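# Hang a long rail by its end hooks on two posts

## Task

Put the long rail up on the two posts so that each end hook sits fully down inside the slot marked red. When finished, the rail's weight must rest on the posts, and only the posts and the robot may be in contact with it. It has to stay up unaided: if a gripper is still on it, removing the robot must not let it roll or drop much. A rail that stays in place only because the robot holds it does not count.

## Robot and tools

Robot: two arms, left_arm and right_arm, mounted facing each other across a table, each with a two-finger gripper. Any force that briefly pulls on a held part or shoves a loose one is a deliberate disturbance. Knocking anything off the table means failure.

Frame: one shared scene frame for everything. Origin at the table centre, +z up, table surface at z = +0.020 m. The left_arm base is on the +y side, the right_arm base on the -y side; the names do not refer to image sides. Gripper axes: the fingers extend along the gripper's +x and close along its y. The reported end_effector_position is the midpoint between the pads, roughly 3-4 cm short of the fingertips. Reported hand positions can be a little wrong, more so at long reach.

The 16-number row (used by execute_actions and move): a single flat list covering both arms, always all 16 values even if only one arm should move. Order: left_arm x, y, z, qw, qx, qy, qz, opening, then right_arm x, y, z, qw, qx, qy, qz, opening. x, y, z are an absolute target position for that gripper in metres in the scene frame; qw..qz are an absolute target orientation quaternion, w first, same frame. Opening runs -1 to +1: +1 is fully open (0.088 m), empty fingers touch near -0.80, anything lower adds no travel. Closing from full open takes about 0.5 s or more. A target more than 0.6 m from the arm's last reported position along any of the gripper's own axes gets the call rejected, and nothing is sent. To hold an arm still, resend its last reported position and your own fixed quaternion (not the drifted one) with the wanted opening.

execute_actions: argument actions, a list with zero or one item, plus optional pictures (boolean). Empty list: just report state. Action item: rows (1 to 15 rows of 16 numbers) and steps (up to 15, default 15); each row lasts one 1/30 s step, and the final row repeats to fill remaining steps. Wait item: only steps (up to 300), counted from the previous result, so your thinking time is included.

move: target (one 16-number row, absolute poses as above) and speed (m/s, 0.002 to 0.5, default 0.25; rotation capped at twice that in rad/s). Both grippers travel straight paths that finish together, lasting 0.5 to 10 s; a longer path is cut off at 10 s. The opening is applied at the start. Paths ignore obstacles and the other arm; grippers can lag, drift, and overshoot the speed, mainly with the arm stretched out. Faster contact hits harder, and aiming further past a contact pushes harder. The result adds a move: line with the outcome (done, off_target, moving, held, fault) and the limits that acted, plus each gripper's remaining distance. If only one arm is named, the other finished fine. held = last step blocked by a check; limits=paced = the pose was clipped; limits=held = some steps were blocked, after which the arm may jump faster than speed.

wait: seconds, 0 to 10; the robot keeps driving to its last clipped pose. zoom_image: camera (cam_head_left, cam_head_right, cam_high, cam_low, cam_left_wrist, cam_right_wrist) and region [x0, y0, x1, y1] in pixels, (0,0) top-left, at most 504x504. finished_scene: scene number; final and irreversible, and it reports whether the goal holds.

Control: each step the command is clipped to 70 mm and 16 degrees from the measured pose, then solved by damped IK, favouring position over orientation. After an action an arm continues only up to that clipped pose, so long moves need follow-up commands. Joint friction may leave a gripper short or slightly tilted, and tiny moves may not happen; check pose after every move and correct tilt. No steps are kept back here, so each result has a Hand target line showing the pose being driven to.

Result lines: per-arm position, quaternion and velocities; grip_measured (opening on the command scale, off by up to about 1 mm, and reading up to ~0.061 narrower when squeezing hard); grip_effort_n (motor effort, negative = closing, saturates near 83 N, keeps residual value when idle); joint positions (last value = opening in metres), joint torques and external torque estimates (include friction and held weight). A 'pose unreachable' line means the clearance check altered or blocked that arm's command; HELD marks affected steps. To grip, command about 0.07 below grip_measured; less gives a lighter grip. Parts thinner than ~3 mm get proportionally less force.

Avoid: arms colliding or pushing each other hard; torque on a joint reaching its limit (waist 18.2, shoulder 22.5, elbow 22.4, wrist pitch 5.92, wrist yaw 5.9, wrist roll 5.54 N m, held weight included), which freezes that arm for 10 s and drops the rest of the call; motor heat from long loaded holds (warning from 50 °C, hold-fault at 95 °C, possible power loss and limp arm). Drops, slips, slams and hard pushes count against you. Joint ranges (rad): waist ±3.054, shoulder 0 to 3.142, elbow 0 to 2.356, wrist pitch ±1.571, wrist yaw ±1.571, wrist roll ±3.142. Smooth, quick motion with little effort is preferred.

Each tool is called after ">>>" as name(argument=value, ...), one argument or row to a line, values as JSON.

## Session

>>> execute_actions(
  actions=[],
)

Scene clock: 0.00 s of 5400.00 s.
left_arm: end_effector_position=(-0.2663, +0.0850, +0.1555) grip_measured=+0.991 grip_effort_n=n/a end_effector_quat_wxyz=(-0.196, +0.378, -0.865, +0.264) end_effector_velocity=(-0.002, +0.001, +0.001) end_effector_angular_velocity=(+0.007, +0.005, -0.009) | right_arm: end_effector_position=(+0.0631, -0.0590, +0.2787) grip_measured=+0.987 grip_effort_n=n/a end_effector_quat_wxyz=(+0.542, -0.292, +0.573, +0.541) end_effector_velocity=(+0.002, +0.001, +0.002) end_effector_angular_velocity=(+0.012, -0.011, +0.003)
Joint positions: left_arm=[-0.933  2.231  0.987  1.103 -0.071 -2.494  0.088] | right_arm=[-0.626  2.055  2.148 -1.455 -0.291  0.118  0.087]
Joint velocities: left_arm=[-0.002 -0.002  0.002 -0.007  0.007 -0.007  0.   ] | right_arm=[-0.002 -0.002  0.002  0.007  0.007 -0.007 -0.   ]
Joint torques (N m, as the arm reports them, + toward a larger angle): no reading
External joint torques (N m, as the arm's controller estimates them; a push from outside toward a larger angle lowers the number): no reading
Motor temperatures (°C, as the motors report them): left_arm=[25 24 22 24 20 22] | right_arm=[23 22 24 24 24 21]
Heat: left arm: hottest waist 25 °C (+0.0 °C/min); right arm: hottest elbow 24 °C (+0.0 °C/min).
Hand target (left_arm): -0.266, +0.085, +0.155; +0.196, -0.378, +0.865, -0.264
Hand target (right_arm): +0.063, -0.059, +0.279; +0.542, -0.292, +0.573, +0.541

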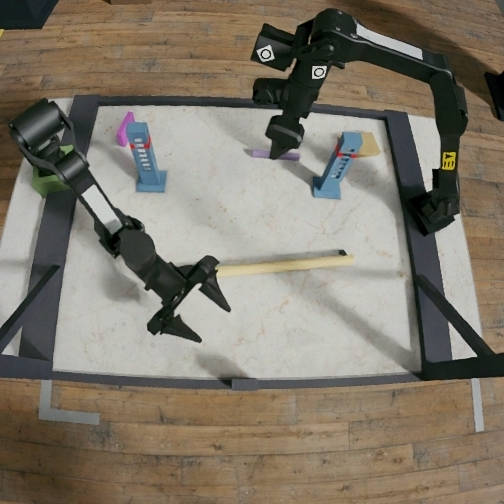

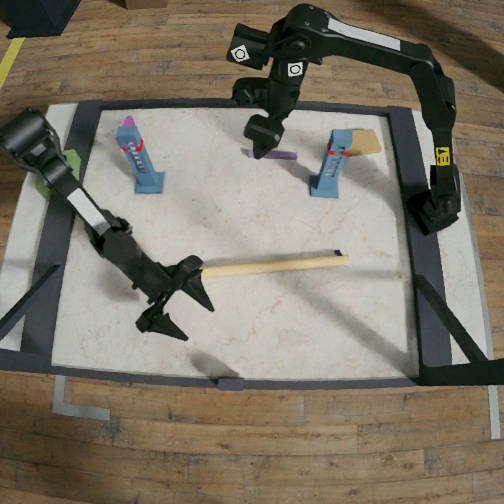

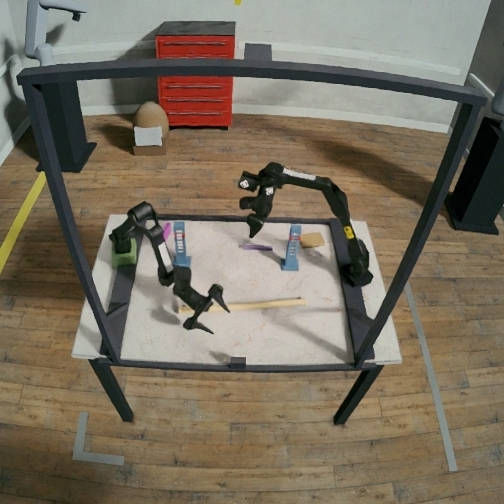

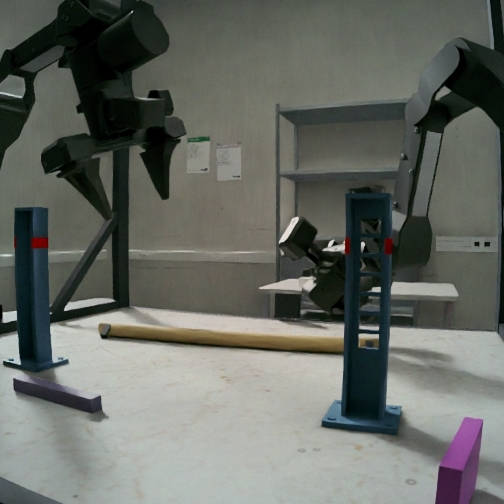

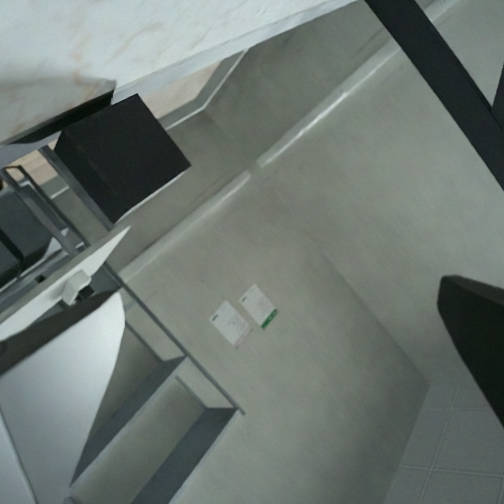

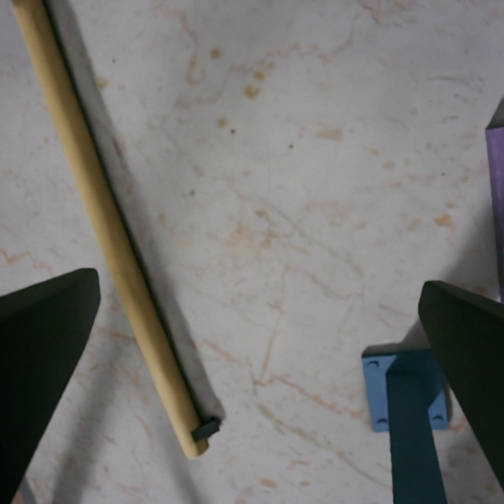

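>>> zoom_image(
  camera="cam_head_left",
  region=[90, 100, 390, 300],
)

>>> zoom_image(
  camera="cam_low",
  region=[0, 180, 440, 440],
)

>>> zoom_image(
  camera="cam_right_wrist",
  region=[140, 370, 260, 480],
)

Region (90, 100, 390, 300) of cam_head_left's 504x504 image, scaled by 1.680, with more detail than that image has.

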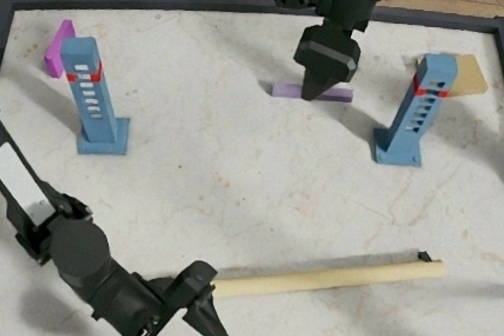

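Region (0, 180, 440, 440) of cam_low's 504x504 image, scaled by 1.145, with more detail than that image has; it fills the top 298 rows of this view, and the rest is white.

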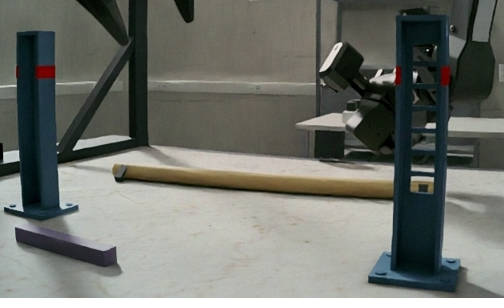

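Region (140, 370, 260, 480) of cam_right_wrist's 504x504 image, scaled by 4.200, with more detail than that image has; it fills the top 462 rows of this view, and the rest is white.

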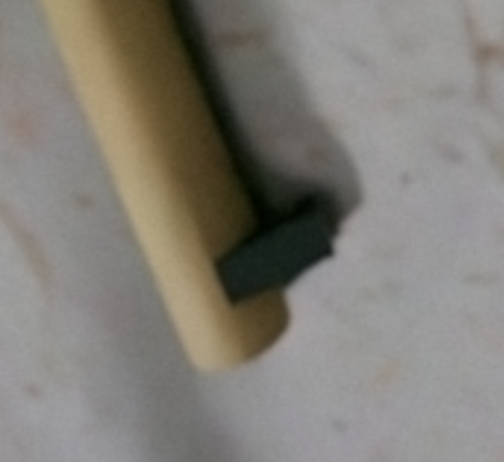

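>>> move(
  target=[-0.15,0.15,0.30,0.5,0.5,0.5,-0.5,1, -0.05,-0.2,0.30,0.5,-0.5,0.5,0.5,1],
  speed=0.2,
)

Scene clock: 16.93 s of 5400.00 s.
left_arm: end_effector_position=(-0.1497, +0.1481, +0.2979) grip_measured=+0.991 grip_effort_n=0.7 end_effector_quat_wxyz=(+0.510, +0.451, +0.494, -0.541) end_effector_velocity=(+0.002, +0.002, -0.001) end_effector_angular_velocity=(-0.004, -0.026, -0.012) | right_arm: end_effector_position=(-0.0499, -0.1963, +0.2977) grip_measured=+0.987 grip_effort_n=3.0 end_effector_quat_wxyz=(+0.512, -0.472, +0.485, +0.529) end_effector_velocity=(-0.004, -0.001, +0.000) end_effector_angular_velocity=(+0.002, +0.024, -0.003)
Joint positions: left_arm=[-0.812  2.071  2.205 -1.575 -0.005 -0.662  0.088] | right_arm=[-0.19   1.641  1.731 -1.571 -0.009  0.232  0.087]
Joint velocities: left_arm=[-0.007 -0.002 -0.007 -0.007 -0.022  0.007 -0.   ] | right_arm=[ 0.002 -0.007 -0.007  0.007 -0.022  0.007  0.   ]
Joint torques (N m, as the arm reports them, + toward a larger angle): left_arm=[ -0.22 -12.69   5.4    0.69  -0.2    0.22] | right_arm=[ 0.39 -6.77  4.11  0.45  0.14  0.19]
External joint torques (N m, as the arm's controller estimates them; a push from outside toward a larger angle lowers the number): left_arm=[-0.18 -3.61 -0.08  0.15 -0.16  0.22] | right_arm=[ 0.39 -0.76 -1.36 -0.03  0.15  0.19]
Motor temperatures (°C, as the motors report them): left_arm=[25 30 24 26 20 22] | right_arm=[23 27 26 24 24 21]
Heat: left arm: hottest shoulder 30 °C (+17.7 °C/min); right arm: hottest shoulder 27 °C (+10.6 °C/min).
Hand target (left_arm): -0.148, +0.150, +0.300; +0.510, +0.452, +0.491, -0.543
Hand target (right_arm): -0.049, -0.200, +0.298; +0.515, -0.472, +0.484, +0.528
Off the commanded pose (left_arm): 0.003 m, 7 deg.
Off the commanded pose (right_arm): 0.004 m, 5 deg.
joint sent to its limit (left arm) — the command would take joint 4 (wrist pitch) past its lower limit, so that joint was sent only as far as its limit.
joint sent to its limit (right arm) — the command would take joint 4 (wrist pitch) past its lower limit, so that joint was sent only as far as its limit.
After step 90, 8.17 s passed at rest.
move: off_target (left_arm, right_arm)

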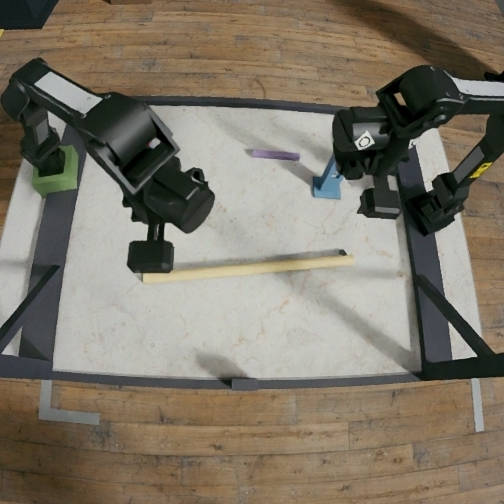

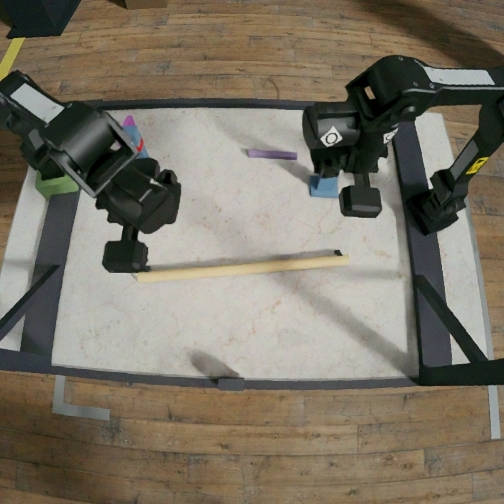

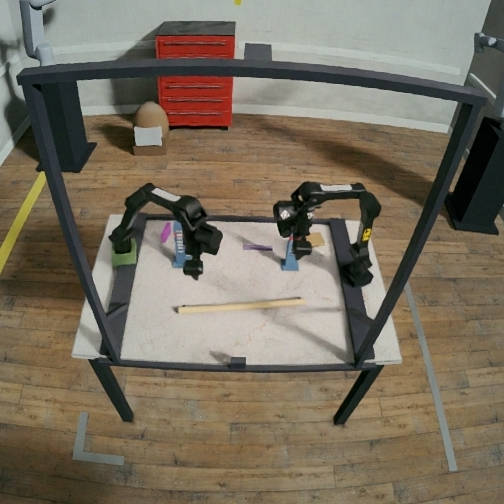

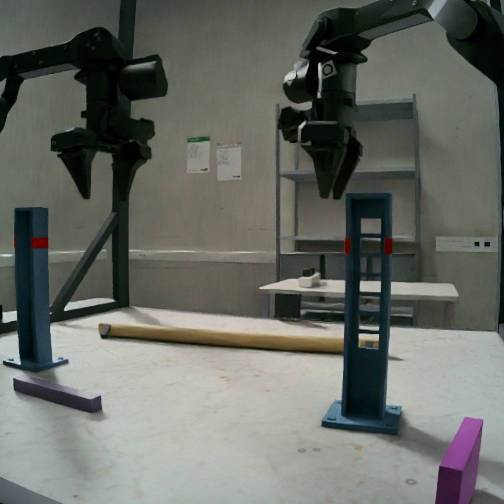

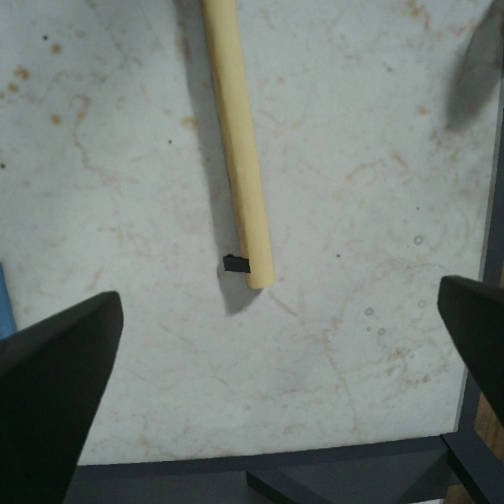

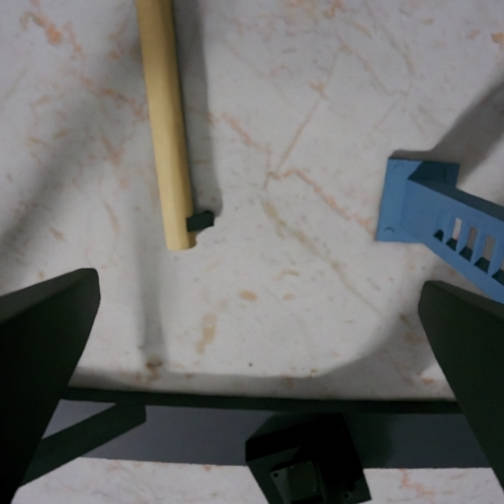

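>>> move(
  target=[-0.15,0.15,0.13,0.5,0.5,0.5,-0.5,1, -0.13,-0.18,0.13,0.5,-0.5,0.5,0.5,1],
  speed=0.2,
)

Scene clock: 22.63 s of 5400.00 s.
left_arm: end_effector_position=(-0.1502, +0.1472, +0.1346) grip_measured=+0.991 grip_effort_n=0.7 end_effector_quat_wxyz=(+0.504, +0.495, +0.499, -0.502) end_effector_velocity=(-0.002, +0.000, +0.002) end_effector_angular_velocity=(-0.014, +0.001, -0.015) | right_arm: end_effector_position=(-0.1313, -0.1762, +0.1364) grip_measured=+0.987 grip_effort_n=3.0 end_effector_quat_wxyz=(+0.499, -0.494, +0.498, +0.508) end_effector_velocity=(+0.001, -0.004, -0.003) end_effector_angular_velocity=(-0.019, -0.001, -0.010)
Joint positions: left_arm=[-0.812  2.144  1.665 -1.081 -0.006 -0.656  0.088] | right_arm=[ 0.031  1.865  1.353 -1.039 -0.005  0.451  0.087]
Joint velocities: left_arm=[-0.007 -0.007 -0.002  0.007 -0.007  0.007 -0.   ] | right_arm=[-0.002  0.002 -0.007 -0.007 -0.007  0.007 -0.   ]
Joint torques (N m, as the arm reports them, + toward a larger angle): left_arm=[ -0.17 -10.68   5.37   0.72   0.08   0.19] | right_arm=[ 0.28 -5.81  4.43  0.64  0.1   0.21]
External joint torques (N m, as the arm's controller estimates them; a push from outside toward a larger angle lowers the number): left_arm=[-0.12 -1.16 -0.13  0.38  0.13  0.19] | right_arm=[ 0.24  1.71 -0.96  0.28  0.09  0.21]
Motor temperatures (°C, as the motors report them): left_arm=[25 31 24 26 20 22] | right_arm=[23 27 26 24 24 21]
Heat: left arm: hottest shoulder 31 °C (+15.9 °C/min); right arm: hottest shoulder 27 °C (+8.0 °C/min).
Hand target (left_arm): -0.150, +0.150, +0.130; +0.500, +0.500, +0.499, -0.500
Hand target (right_arm): -0.131, -0.178, +0.130; +0.499, -0.499, +0.500, +0.501
Off the commanded pose (left_arm): 0.005 m, 1 deg.
Off the commanded pose (right_arm): 0.008 m, 1 deg.
After step 90, 1.33 s passed at rest.
move: done

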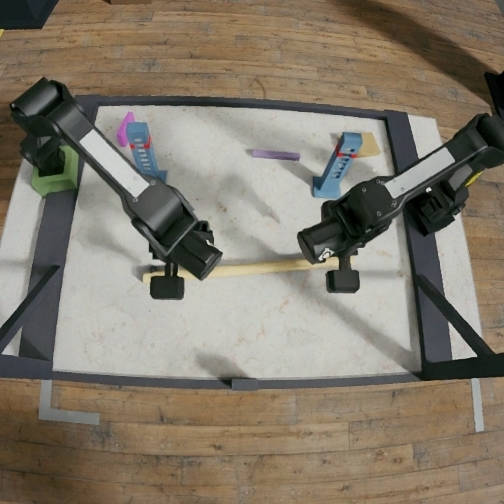

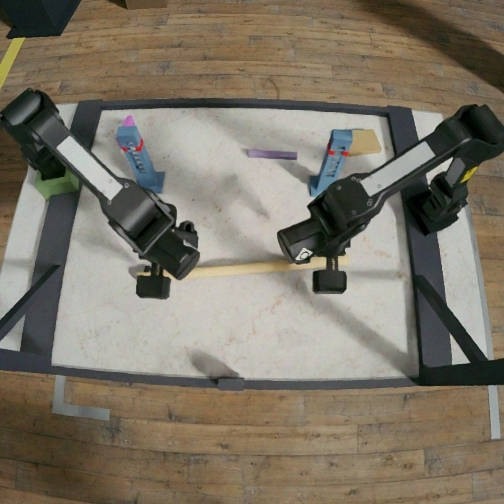

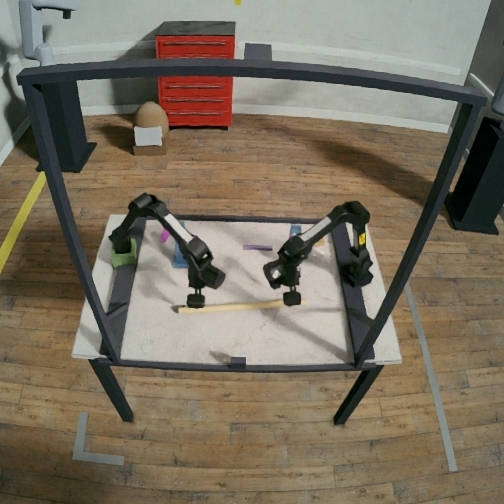

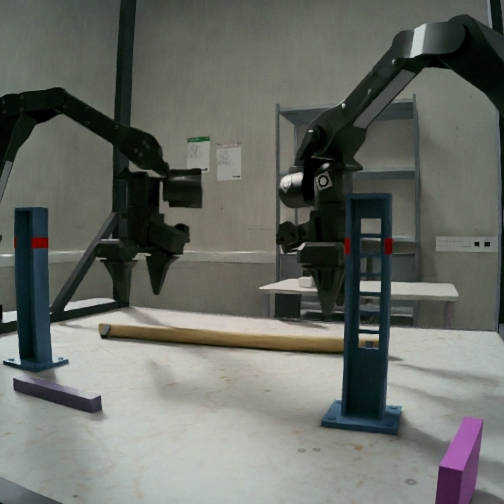

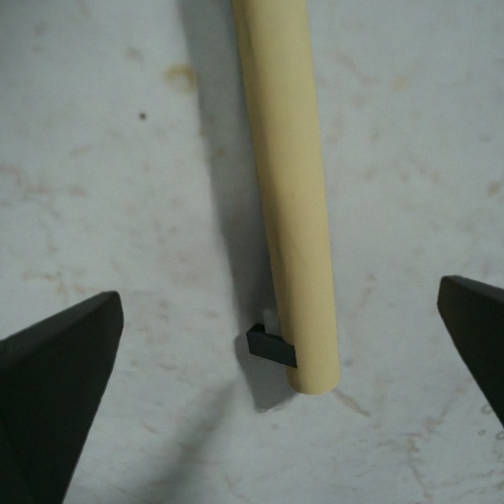

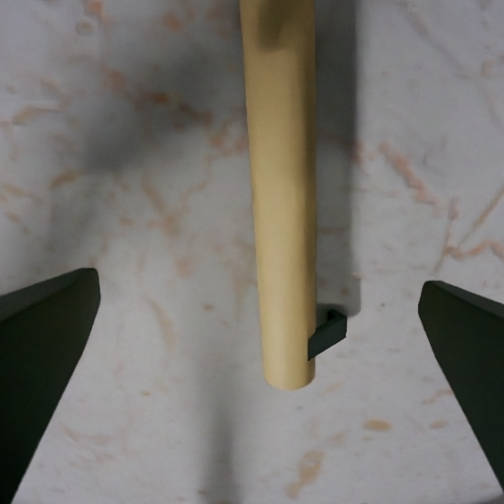

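>>> zoom_image(
  camera="cam_left_wrist",
  region=[210, 280, 360, 420],
)

>>> zoom_image(
  camera="cam_low",
  region=[80, 305, 160, 355],
)

>>> zoom_image(
  camera="cam_low",
  region=[310, 180, 430, 440],
)

Region (210, 280, 360, 420) of cam_left_wrist's 504x504 image, scaled by 3.360, with more detail than that image has; it fills the top 470 rows of this view, and the rest is white.

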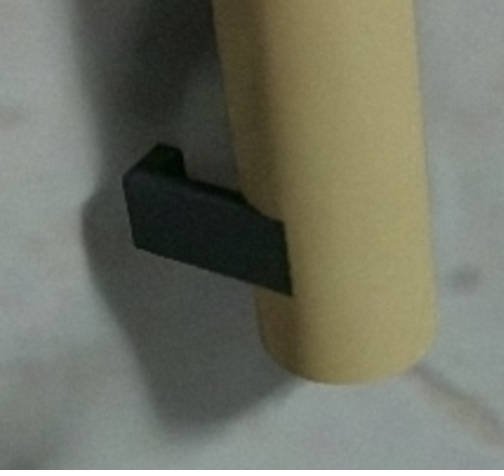

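Region (80, 305, 160, 355) of cam_low's 504x504 image, scaled by 6.300, with more detail than that image has; it fills the top 315 rows of this view, and the rest is white.

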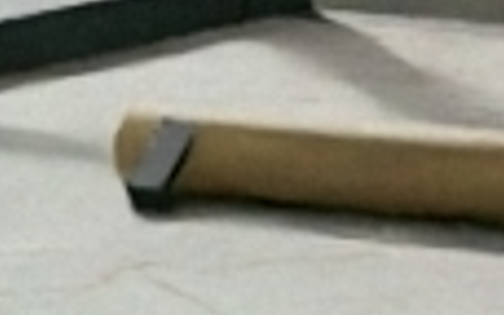

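Region (310, 180, 430, 440) of cam_low's 504x504 image, scaled by 1.938, with more detail than that image has; it fills the left 233 columns of this view, and the rest is white.

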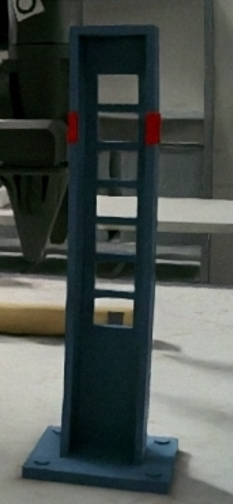

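>>> move(
  target=[-0.148,0.15,0.085,0.4822,0.4255,0.5647,-0.5172,0.4, -0.115,-0.15,0.085,0.4255,-0.4822,0.5172,0.5647,0.4],
  speed=0.1,
)

Scene clock: 48.90 s of 5400.00 s.
left_arm: end_effector_position=(-0.1489, +0.1494, +0.0813) grip_measured=+0.403 grip_effort_n=-17.0 end_effector_quat_wxyz=(+0.482, +0.431, +0.562, -0.516) end_effector_velocity=(+0.000, -0.000, +0.001) end_effector_angular_velocity=(-0.012, -0.013, +0.031) | right_arm: end_effector_position=(-0.1165, -0.1460, +0.0922) grip_measured=+0.403 grip_effort_n=-13.3 end_effector_quat_wxyz=(+0.432, -0.476, +0.512, +0.569) end_effector_velocity=(-0.003, +0.002, +0.002) end_effector_angular_velocity=(+0.009, +0.025, +0.020)
Joint positions: left_arm=[-0.763  2.136  1.417 -0.748  0.129 -0.705  0.059] | right_arm=[-0.107  1.97   1.3   -0.843 -0.164  0.221  0.059]
Joint velocities: left_arm=[-0.007 -0.007 -0.007  0.007 -0.022 -0.037  0.   ] | right_arm=[-0.002 -0.002  0.002  0.007 -0.022 -0.022 -0.   ]
Joint torques (N m, as the arm reports them, + toward a larger angle): left_arm=[  0.15 -13.33   4.7    0.96   0.26  -0.14] | right_arm=[-0.22 -5.97  3.96  0.67 -0.23 -0.22]
External joint torques (N m, as the arm's controller estimates them; a push from outside toward a larger angle lowers the number): left_arm=[ 0.17 -4.17 -0.48  0.48  0.22 -0.15] | right_arm=[-0.24  2.21 -1.35  0.23 -0.12 -0.21]
Motor temperatures (°C, as the motors report them): left_arm=[25 35 25 25 20 22] | right_arm=[23 28 27 24 24 21]
Heat: left arm: hottest shoulder 35 °C (+12.3 °C/min); right arm: hottest shoulder 28 °C (+4.9 °C/min).
Hand target (left_arm): -0.148, +0.150, +0.085; +0.482, +0.426, +0.565, -0.517
Hand target (right_arm): -0.115, -0.150, +0.085; -0.426, +0.483, -0.517, -0.564
Off the commanded pose (left_arm): 0.004 m, 1 deg.
Off the commanded pose (right_arm): 0.008 m, 1 deg.
After step 90, 21.97 s passed at rest.
move: done

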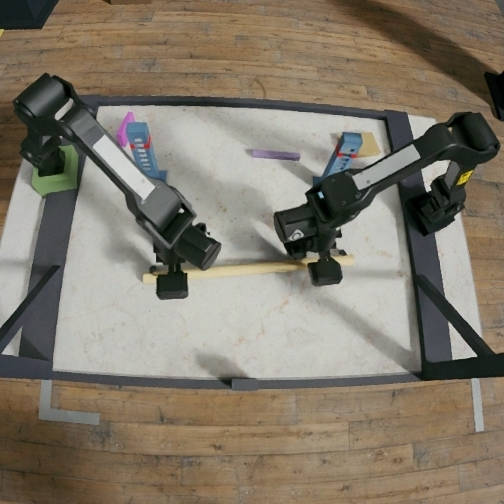

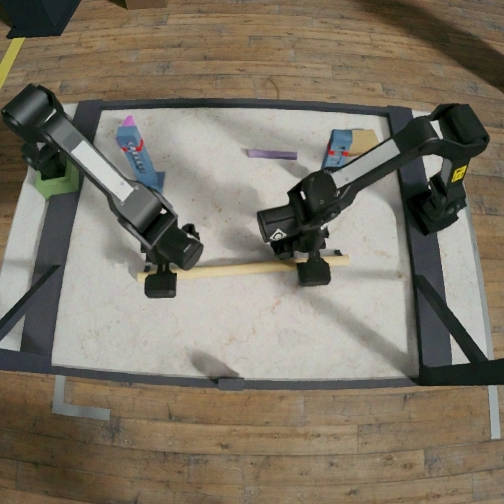

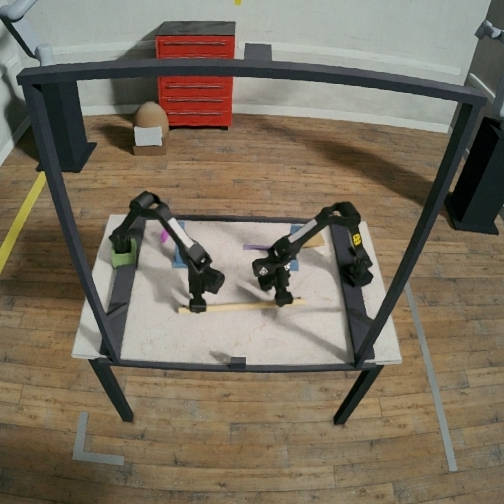

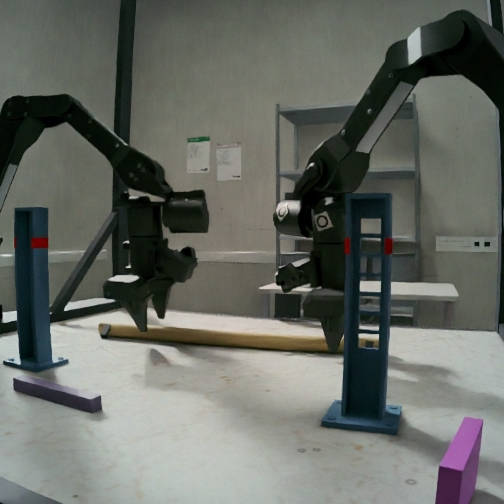

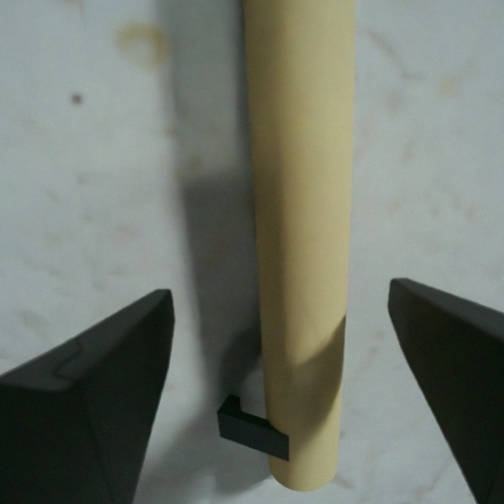

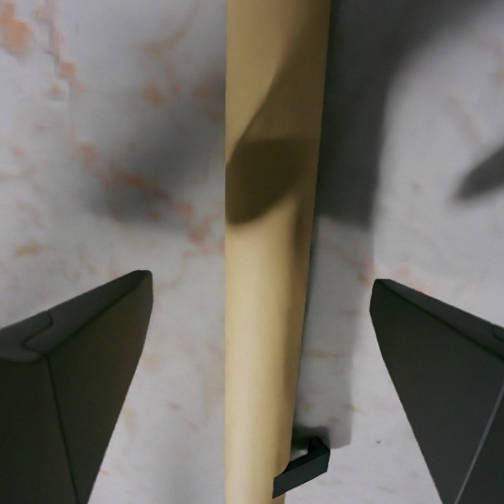

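>>> move(
  target=[-0.156,0.13,0.060,0.4822,0.4255,0.5647,-0.5172,0.4, -0.119,-0.15,0.056,0.4255,-0.4822,0.5172,0.5647,0.4],
  speed=0.05,
)

Scene clock: 53.17 s of 5400.00 s.
left_arm: end_effector_position=(-0.1562, +0.1326, +0.0692) grip_measured=+0.403 grip_effort_n=-17.0 end_effector_quat_wxyz=(+0.484, +0.423, +0.564, -0.519) end_effector_velocity=(+0.001, +0.001, -0.001) end_effector_angular_velocity=(+0.003, -0.010, +0.006) | right_arm: end_effector_position=(-0.1187, -0.1433, +0.0698) grip_measured=+0.403 grip_effort_n=-12.8 end_effector_quat_wxyz=(+0.433, -0.473, +0.509, +0.574) end_effector_velocity=(+0.001, -0.004, -0.001) end_effector_angular_velocity=(-0.010, +0.003, +0.020)
Joint positions: left_arm=[-0.754  2.207  1.479 -0.723  0.132 -0.706  0.059] | right_arm=[-0.104  2.01   1.259 -0.748 -0.165  0.221  0.059]
Joint velocities: left_arm=[-0.002  0.002  0.002 -0.007 -0.007 -0.007 -0.   ] | right_arm=[-0.002 -0.002 -0.007 -0.007 -0.007 -0.022 -0.   ]
Joint torques (N m, as the arm reports them, + toward a larger angle): left_arm=[ 0.37 -8.21  7.33  1.69  0.15  0.25] | right_arm=[ 0.48 -4.61  3.06  1.33 -0.25  0.08]
External joint torques (N m, as the arm's controller estimates them; a push from outside toward a larger angle lowers the number): left_arm=[0.43 1.33 2.17 1.19 0.1  0.24] | right_arm=[ 0.47  3.56 -1.95  0.89 -0.14  0.09]
Motor temperatures (°C, as the motors report them): left_arm=[25 36 25 25 20 22] | right_arm=[23 28 27 24 24 21]
Heat: left arm: hottest shoulder 36 °C (+12.4 °C/min); right arm: hottest shoulder 28 °C (+4.5 °C/min).
Hand target (left_arm): -0.156, +0.130, +0.060; +0.482, +0.425, +0.565, -0.517
Hand target (right_arm): -0.119, -0.150, +0.056; +0.426, -0.482, +0.517, +0.565
Off the commanded pose (left_arm): 0.010 m, 0 deg.
Off the commanded pose (right_arm): 0.015 m, 2 deg.
After step 90, 0.23 s passed at rest.
move: off_target (left_arm, right_arm)

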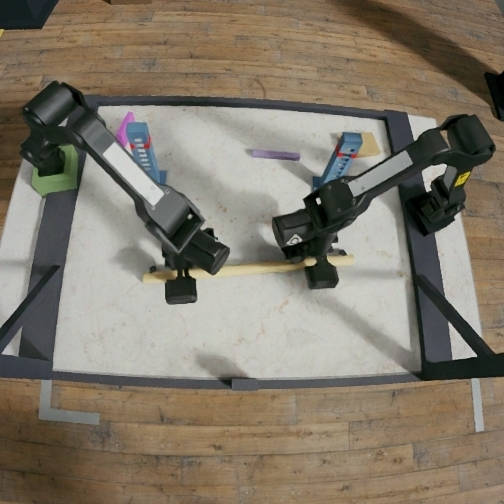

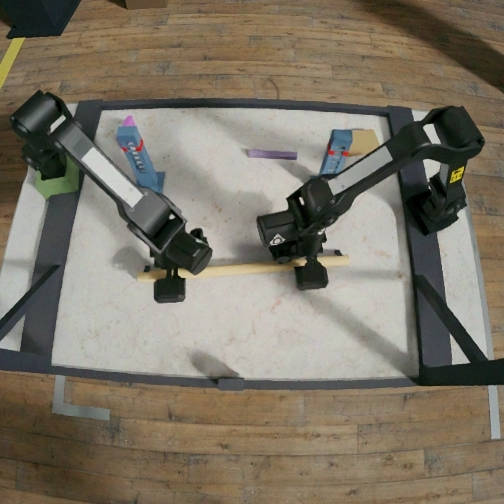

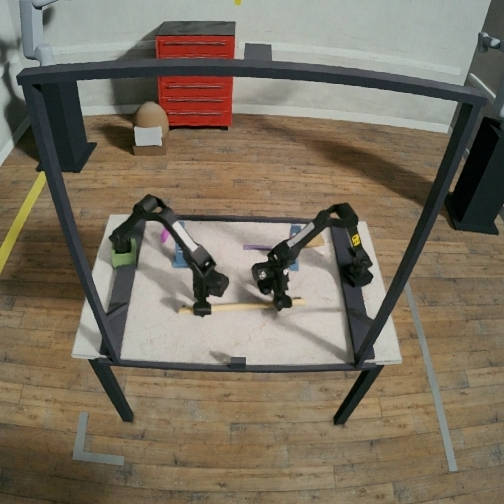

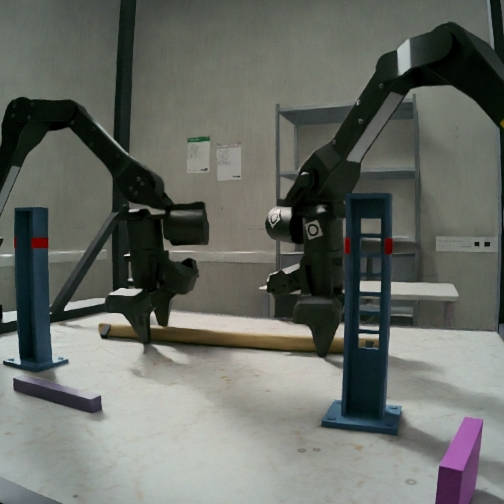

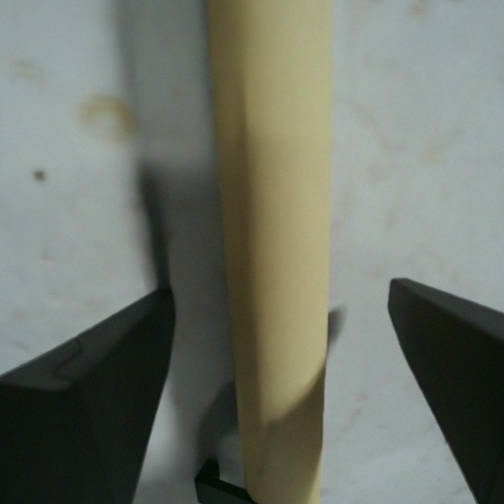

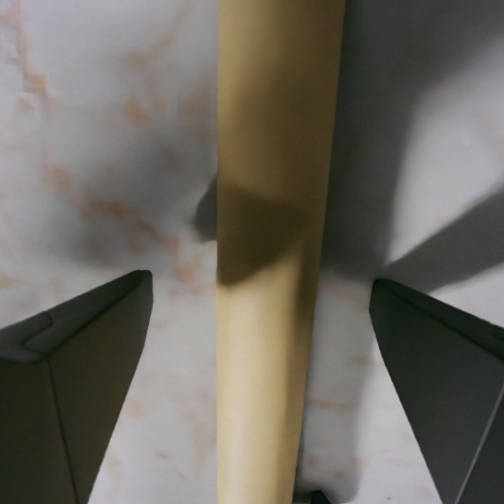

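>>> move(
  target=[-0.156,0.132,0.064,0.4822,0.4255,0.5647,-0.5172,-0.12, -0.118,-0.146,0.062,0.4255,-0.4822,0.5172,0.5647,-0.12],
  speed=0.03,
)

>>> move(
  target=[-0.156,0.132,0.064,0.4822,0.4255,0.5647,-0.5172,-0.4, -0.118,-0.146,0.062,0.4255,-0.4822,0.5172,0.5647,-0.4],
  speed=0.03,
)

Scene clock: 59.47 s of 5400.00 s.
left_arm: end_effector_position=(-0.1551, +0.1313, +0.0690) grip_measured=-0.117 grip_effort_n=-17.4 end_effector_quat_wxyz=(+0.485, +0.422, +0.564, -0.519) end_effector_velocity=(-0.000, -0.001, +0.000) end_effector_angular_velocity=(-0.017, -0.014, +0.003) | right_arm: end_effector_position=(-0.1169, -0.1442, +0.0687) grip_measured=-0.117 grip_effort_n=-13.7 end_effector_quat_wxyz=(+0.432, -0.476, +0.512, +0.569) end_effector_velocity=(+0.001, -0.004, -0.000) end_effector_angular_velocity=(-0.024, +0.000, -0.009)
Joint positions: left_arm=[-0.751  2.208  1.479 -0.721  0.129 -0.706  0.033] | right_arm=[-0.107  2.015  1.263 -0.759 -0.163  0.221  0.033]
Joint velocities: left_arm=[-0.007 -0.002 -0.002  0.007 -0.022 -0.007  0.   ] | right_arm=[-0.002  0.002  0.002 -0.022 -0.007  0.007 -0.   ]
Joint torques (N m, as the arm reports them, + toward a larger angle): left_arm=[-0.19 -9.87  6.57  0.98  0.2   0.17] | right_arm=[ 0.15 -5.3   5.6   0.29 -0.3  -0.11]
External joint torques (N m, as the arm's controller estimates them; a push from outside toward a larger angle lowers the number): left_arm=[-0.08 -0.27  1.36  0.45  0.15  0.16] | right_arm=[ 0.16  2.86  0.6  -0.13 -0.2  -0.1 ]
Motor temperatures (°C, as the motors report them): left_arm=[25 36 26 26 20 22] | right_arm=[23 28 27 24 24 21]
Heat: left arm: hottest shoulder 36 °C (+11.1 °C/min); right arm: hottest shoulder 28 °C (+4.0 °C/min).
Hand target (left_arm): -0.156, +0.132, +0.064; +0.482, +0.425, +0.565, -0.517
Hand target (right_arm): -0.118, -0.146, +0.062; -0.426, +0.482, -0.517, -0.565
Off the commanded pose (left_arm): 0.005 m, 1 deg.
Off the commanded pose (right_arm): 0.007 m, 1 deg.
After step 90, 2.50 s passed at rest.
move: done

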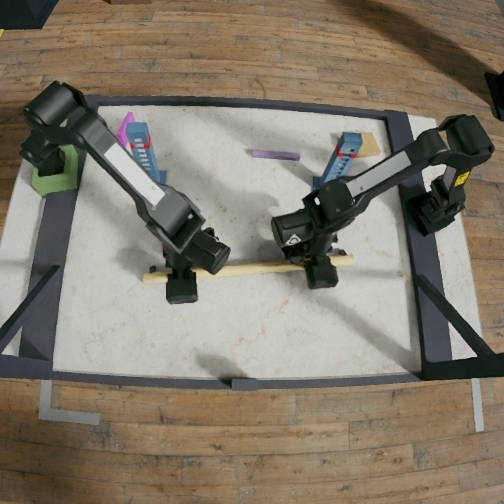

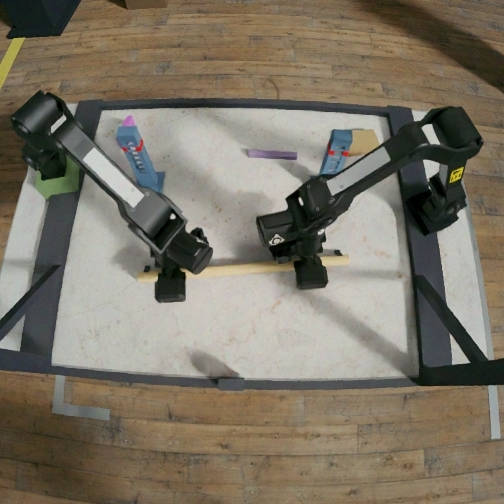

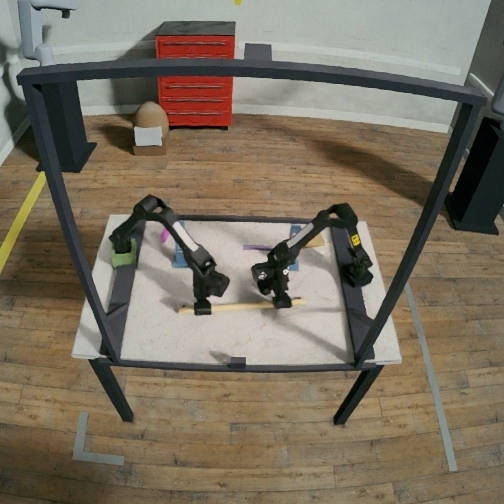

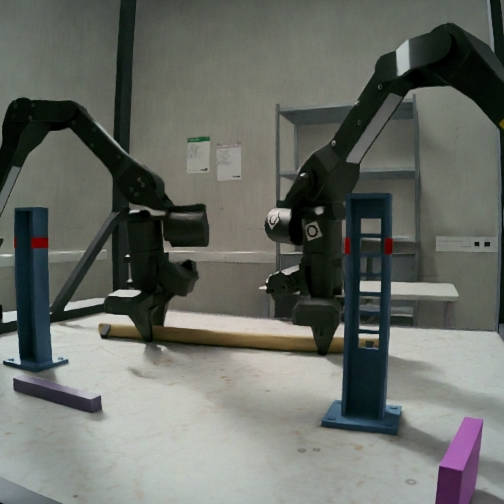

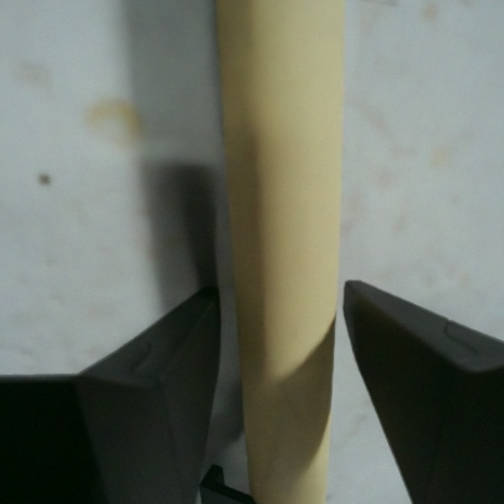

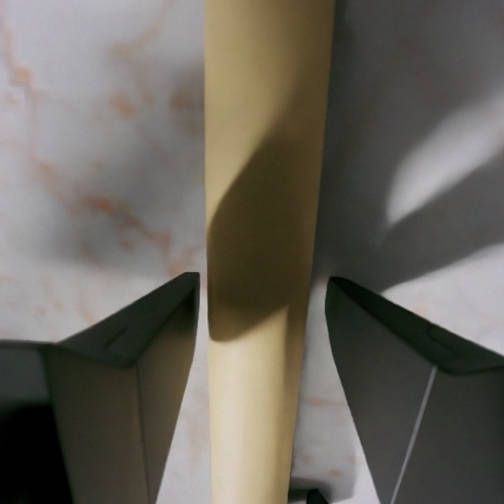

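Scene clock: 60.17 s of 5400.00 s.
left_arm: end_effector_position=(-0.1550, +0.1314, +0.0687) grip_measured=-0.339 grip_effort_n=-83.5 end_effector_quat_wxyz=(+0.485, +0.422, +0.564, -0.518) end_effector_velocity=(-0.001, +0.002, +0.002) end_effector_angular_velocity=(+0.010, +0.005, +0.018) | right_arm: end_effector_position=(-0.1174, -0.1447, +0.0683) grip_measured=-0.347 grip_effort_n=-83.5 end_effector_quat_wxyz=(+0.431, -0.477, +0.512, +0.570) end_effector_velocity=(+0.001, -0.004, -0.002) end_effector_angular_velocity=(-0.022, +0.015, +0.001)
Joint positions: left_arm=[-0.751  2.208  1.479 -0.721  0.129 -0.706  0.022] | right_arm=[-0.107  2.016  1.263 -0.76  -0.166  0.219  0.022]
Joint velocities: left_arm=[-0.002 -0.002  0.002 -0.007  0.007 -0.022 -0.   ] | right_arm=[-0.007  0.002 -0.007 -0.007 -0.022 -0.007 -0.   ]
Joint torques (N m, as the arm reports them, + toward a larger angle): left_arm=[ -0.03 -10.     6.65   1.03   0.14   0.14] | right_arm=[ 0.13 -5.31  5.58  0.31 -0.23 -0.05]
External joint torques (N m, as the arm's controller estimates them; a push from outside toward a larger angle lowers the number): left_arm=[-0.02 -0.32  1.39  0.5   0.09  0.12] | right_arm=[ 0.15  2.78  0.64 -0.09 -0.12 -0.04]
Motor temperatures (°C, as the motors report them): left_arm=[25 36 26 26 20 22] | right_arm=[23 28 27 24 24 21]
Heat: left arm: hottest shoulder 36 °C (+11.2 °C/min); right arm: hottest shoulder 28 °C (+3.0 °C/min).
Hand target (left_arm): -0.156, +0.132, +0.064; +0.482, +0.426, +0.565, -0.517
Hand target (right_arm): -0.118, -0.146, +0.062; -0.425, +0.482, -0.517, -0.565
Off the commanded pose (left_arm): 0.005 m, 1 deg.
Off the commanded pose (right_arm): 0.006 m, 1 deg.
move: done

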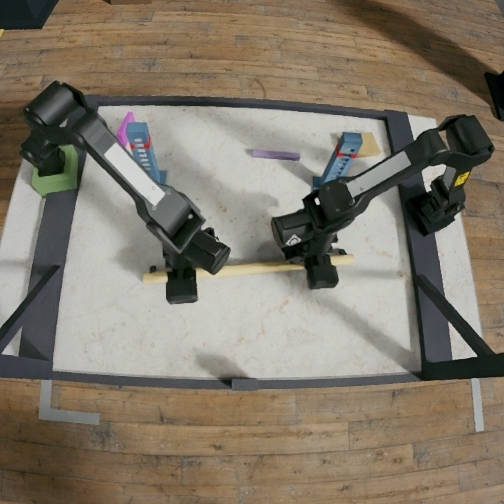

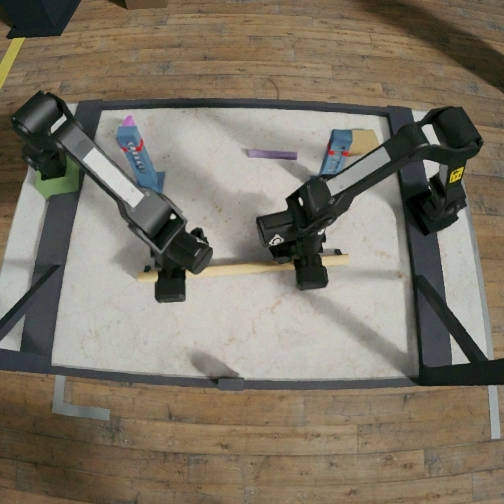

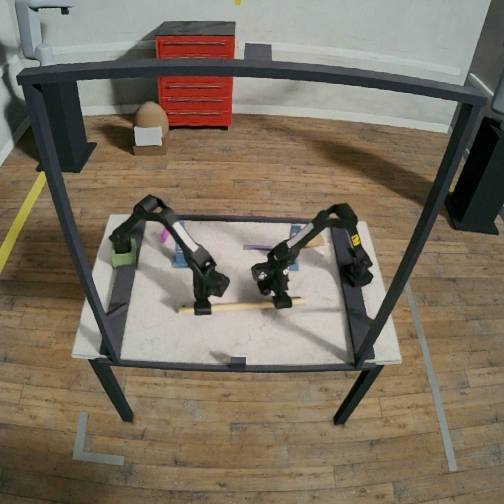

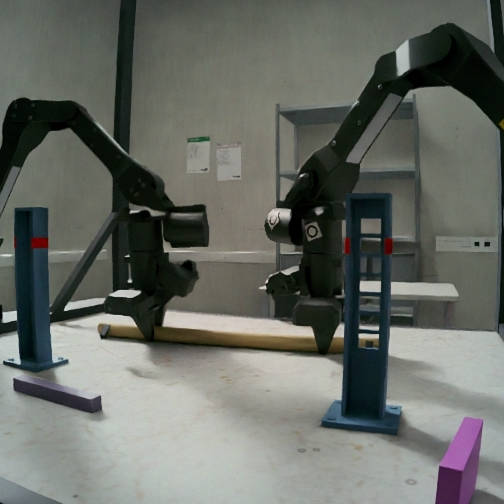

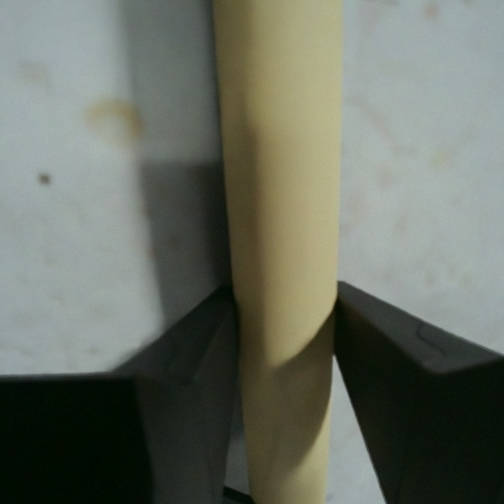

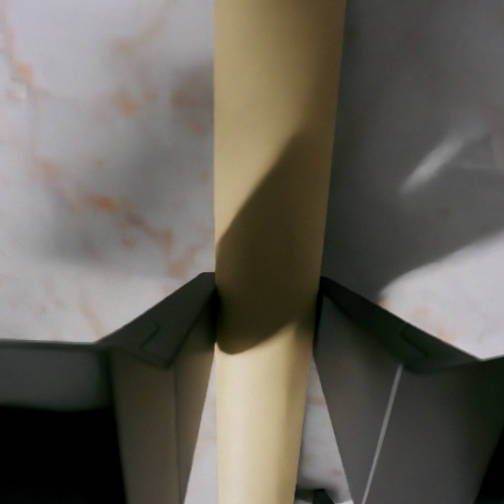

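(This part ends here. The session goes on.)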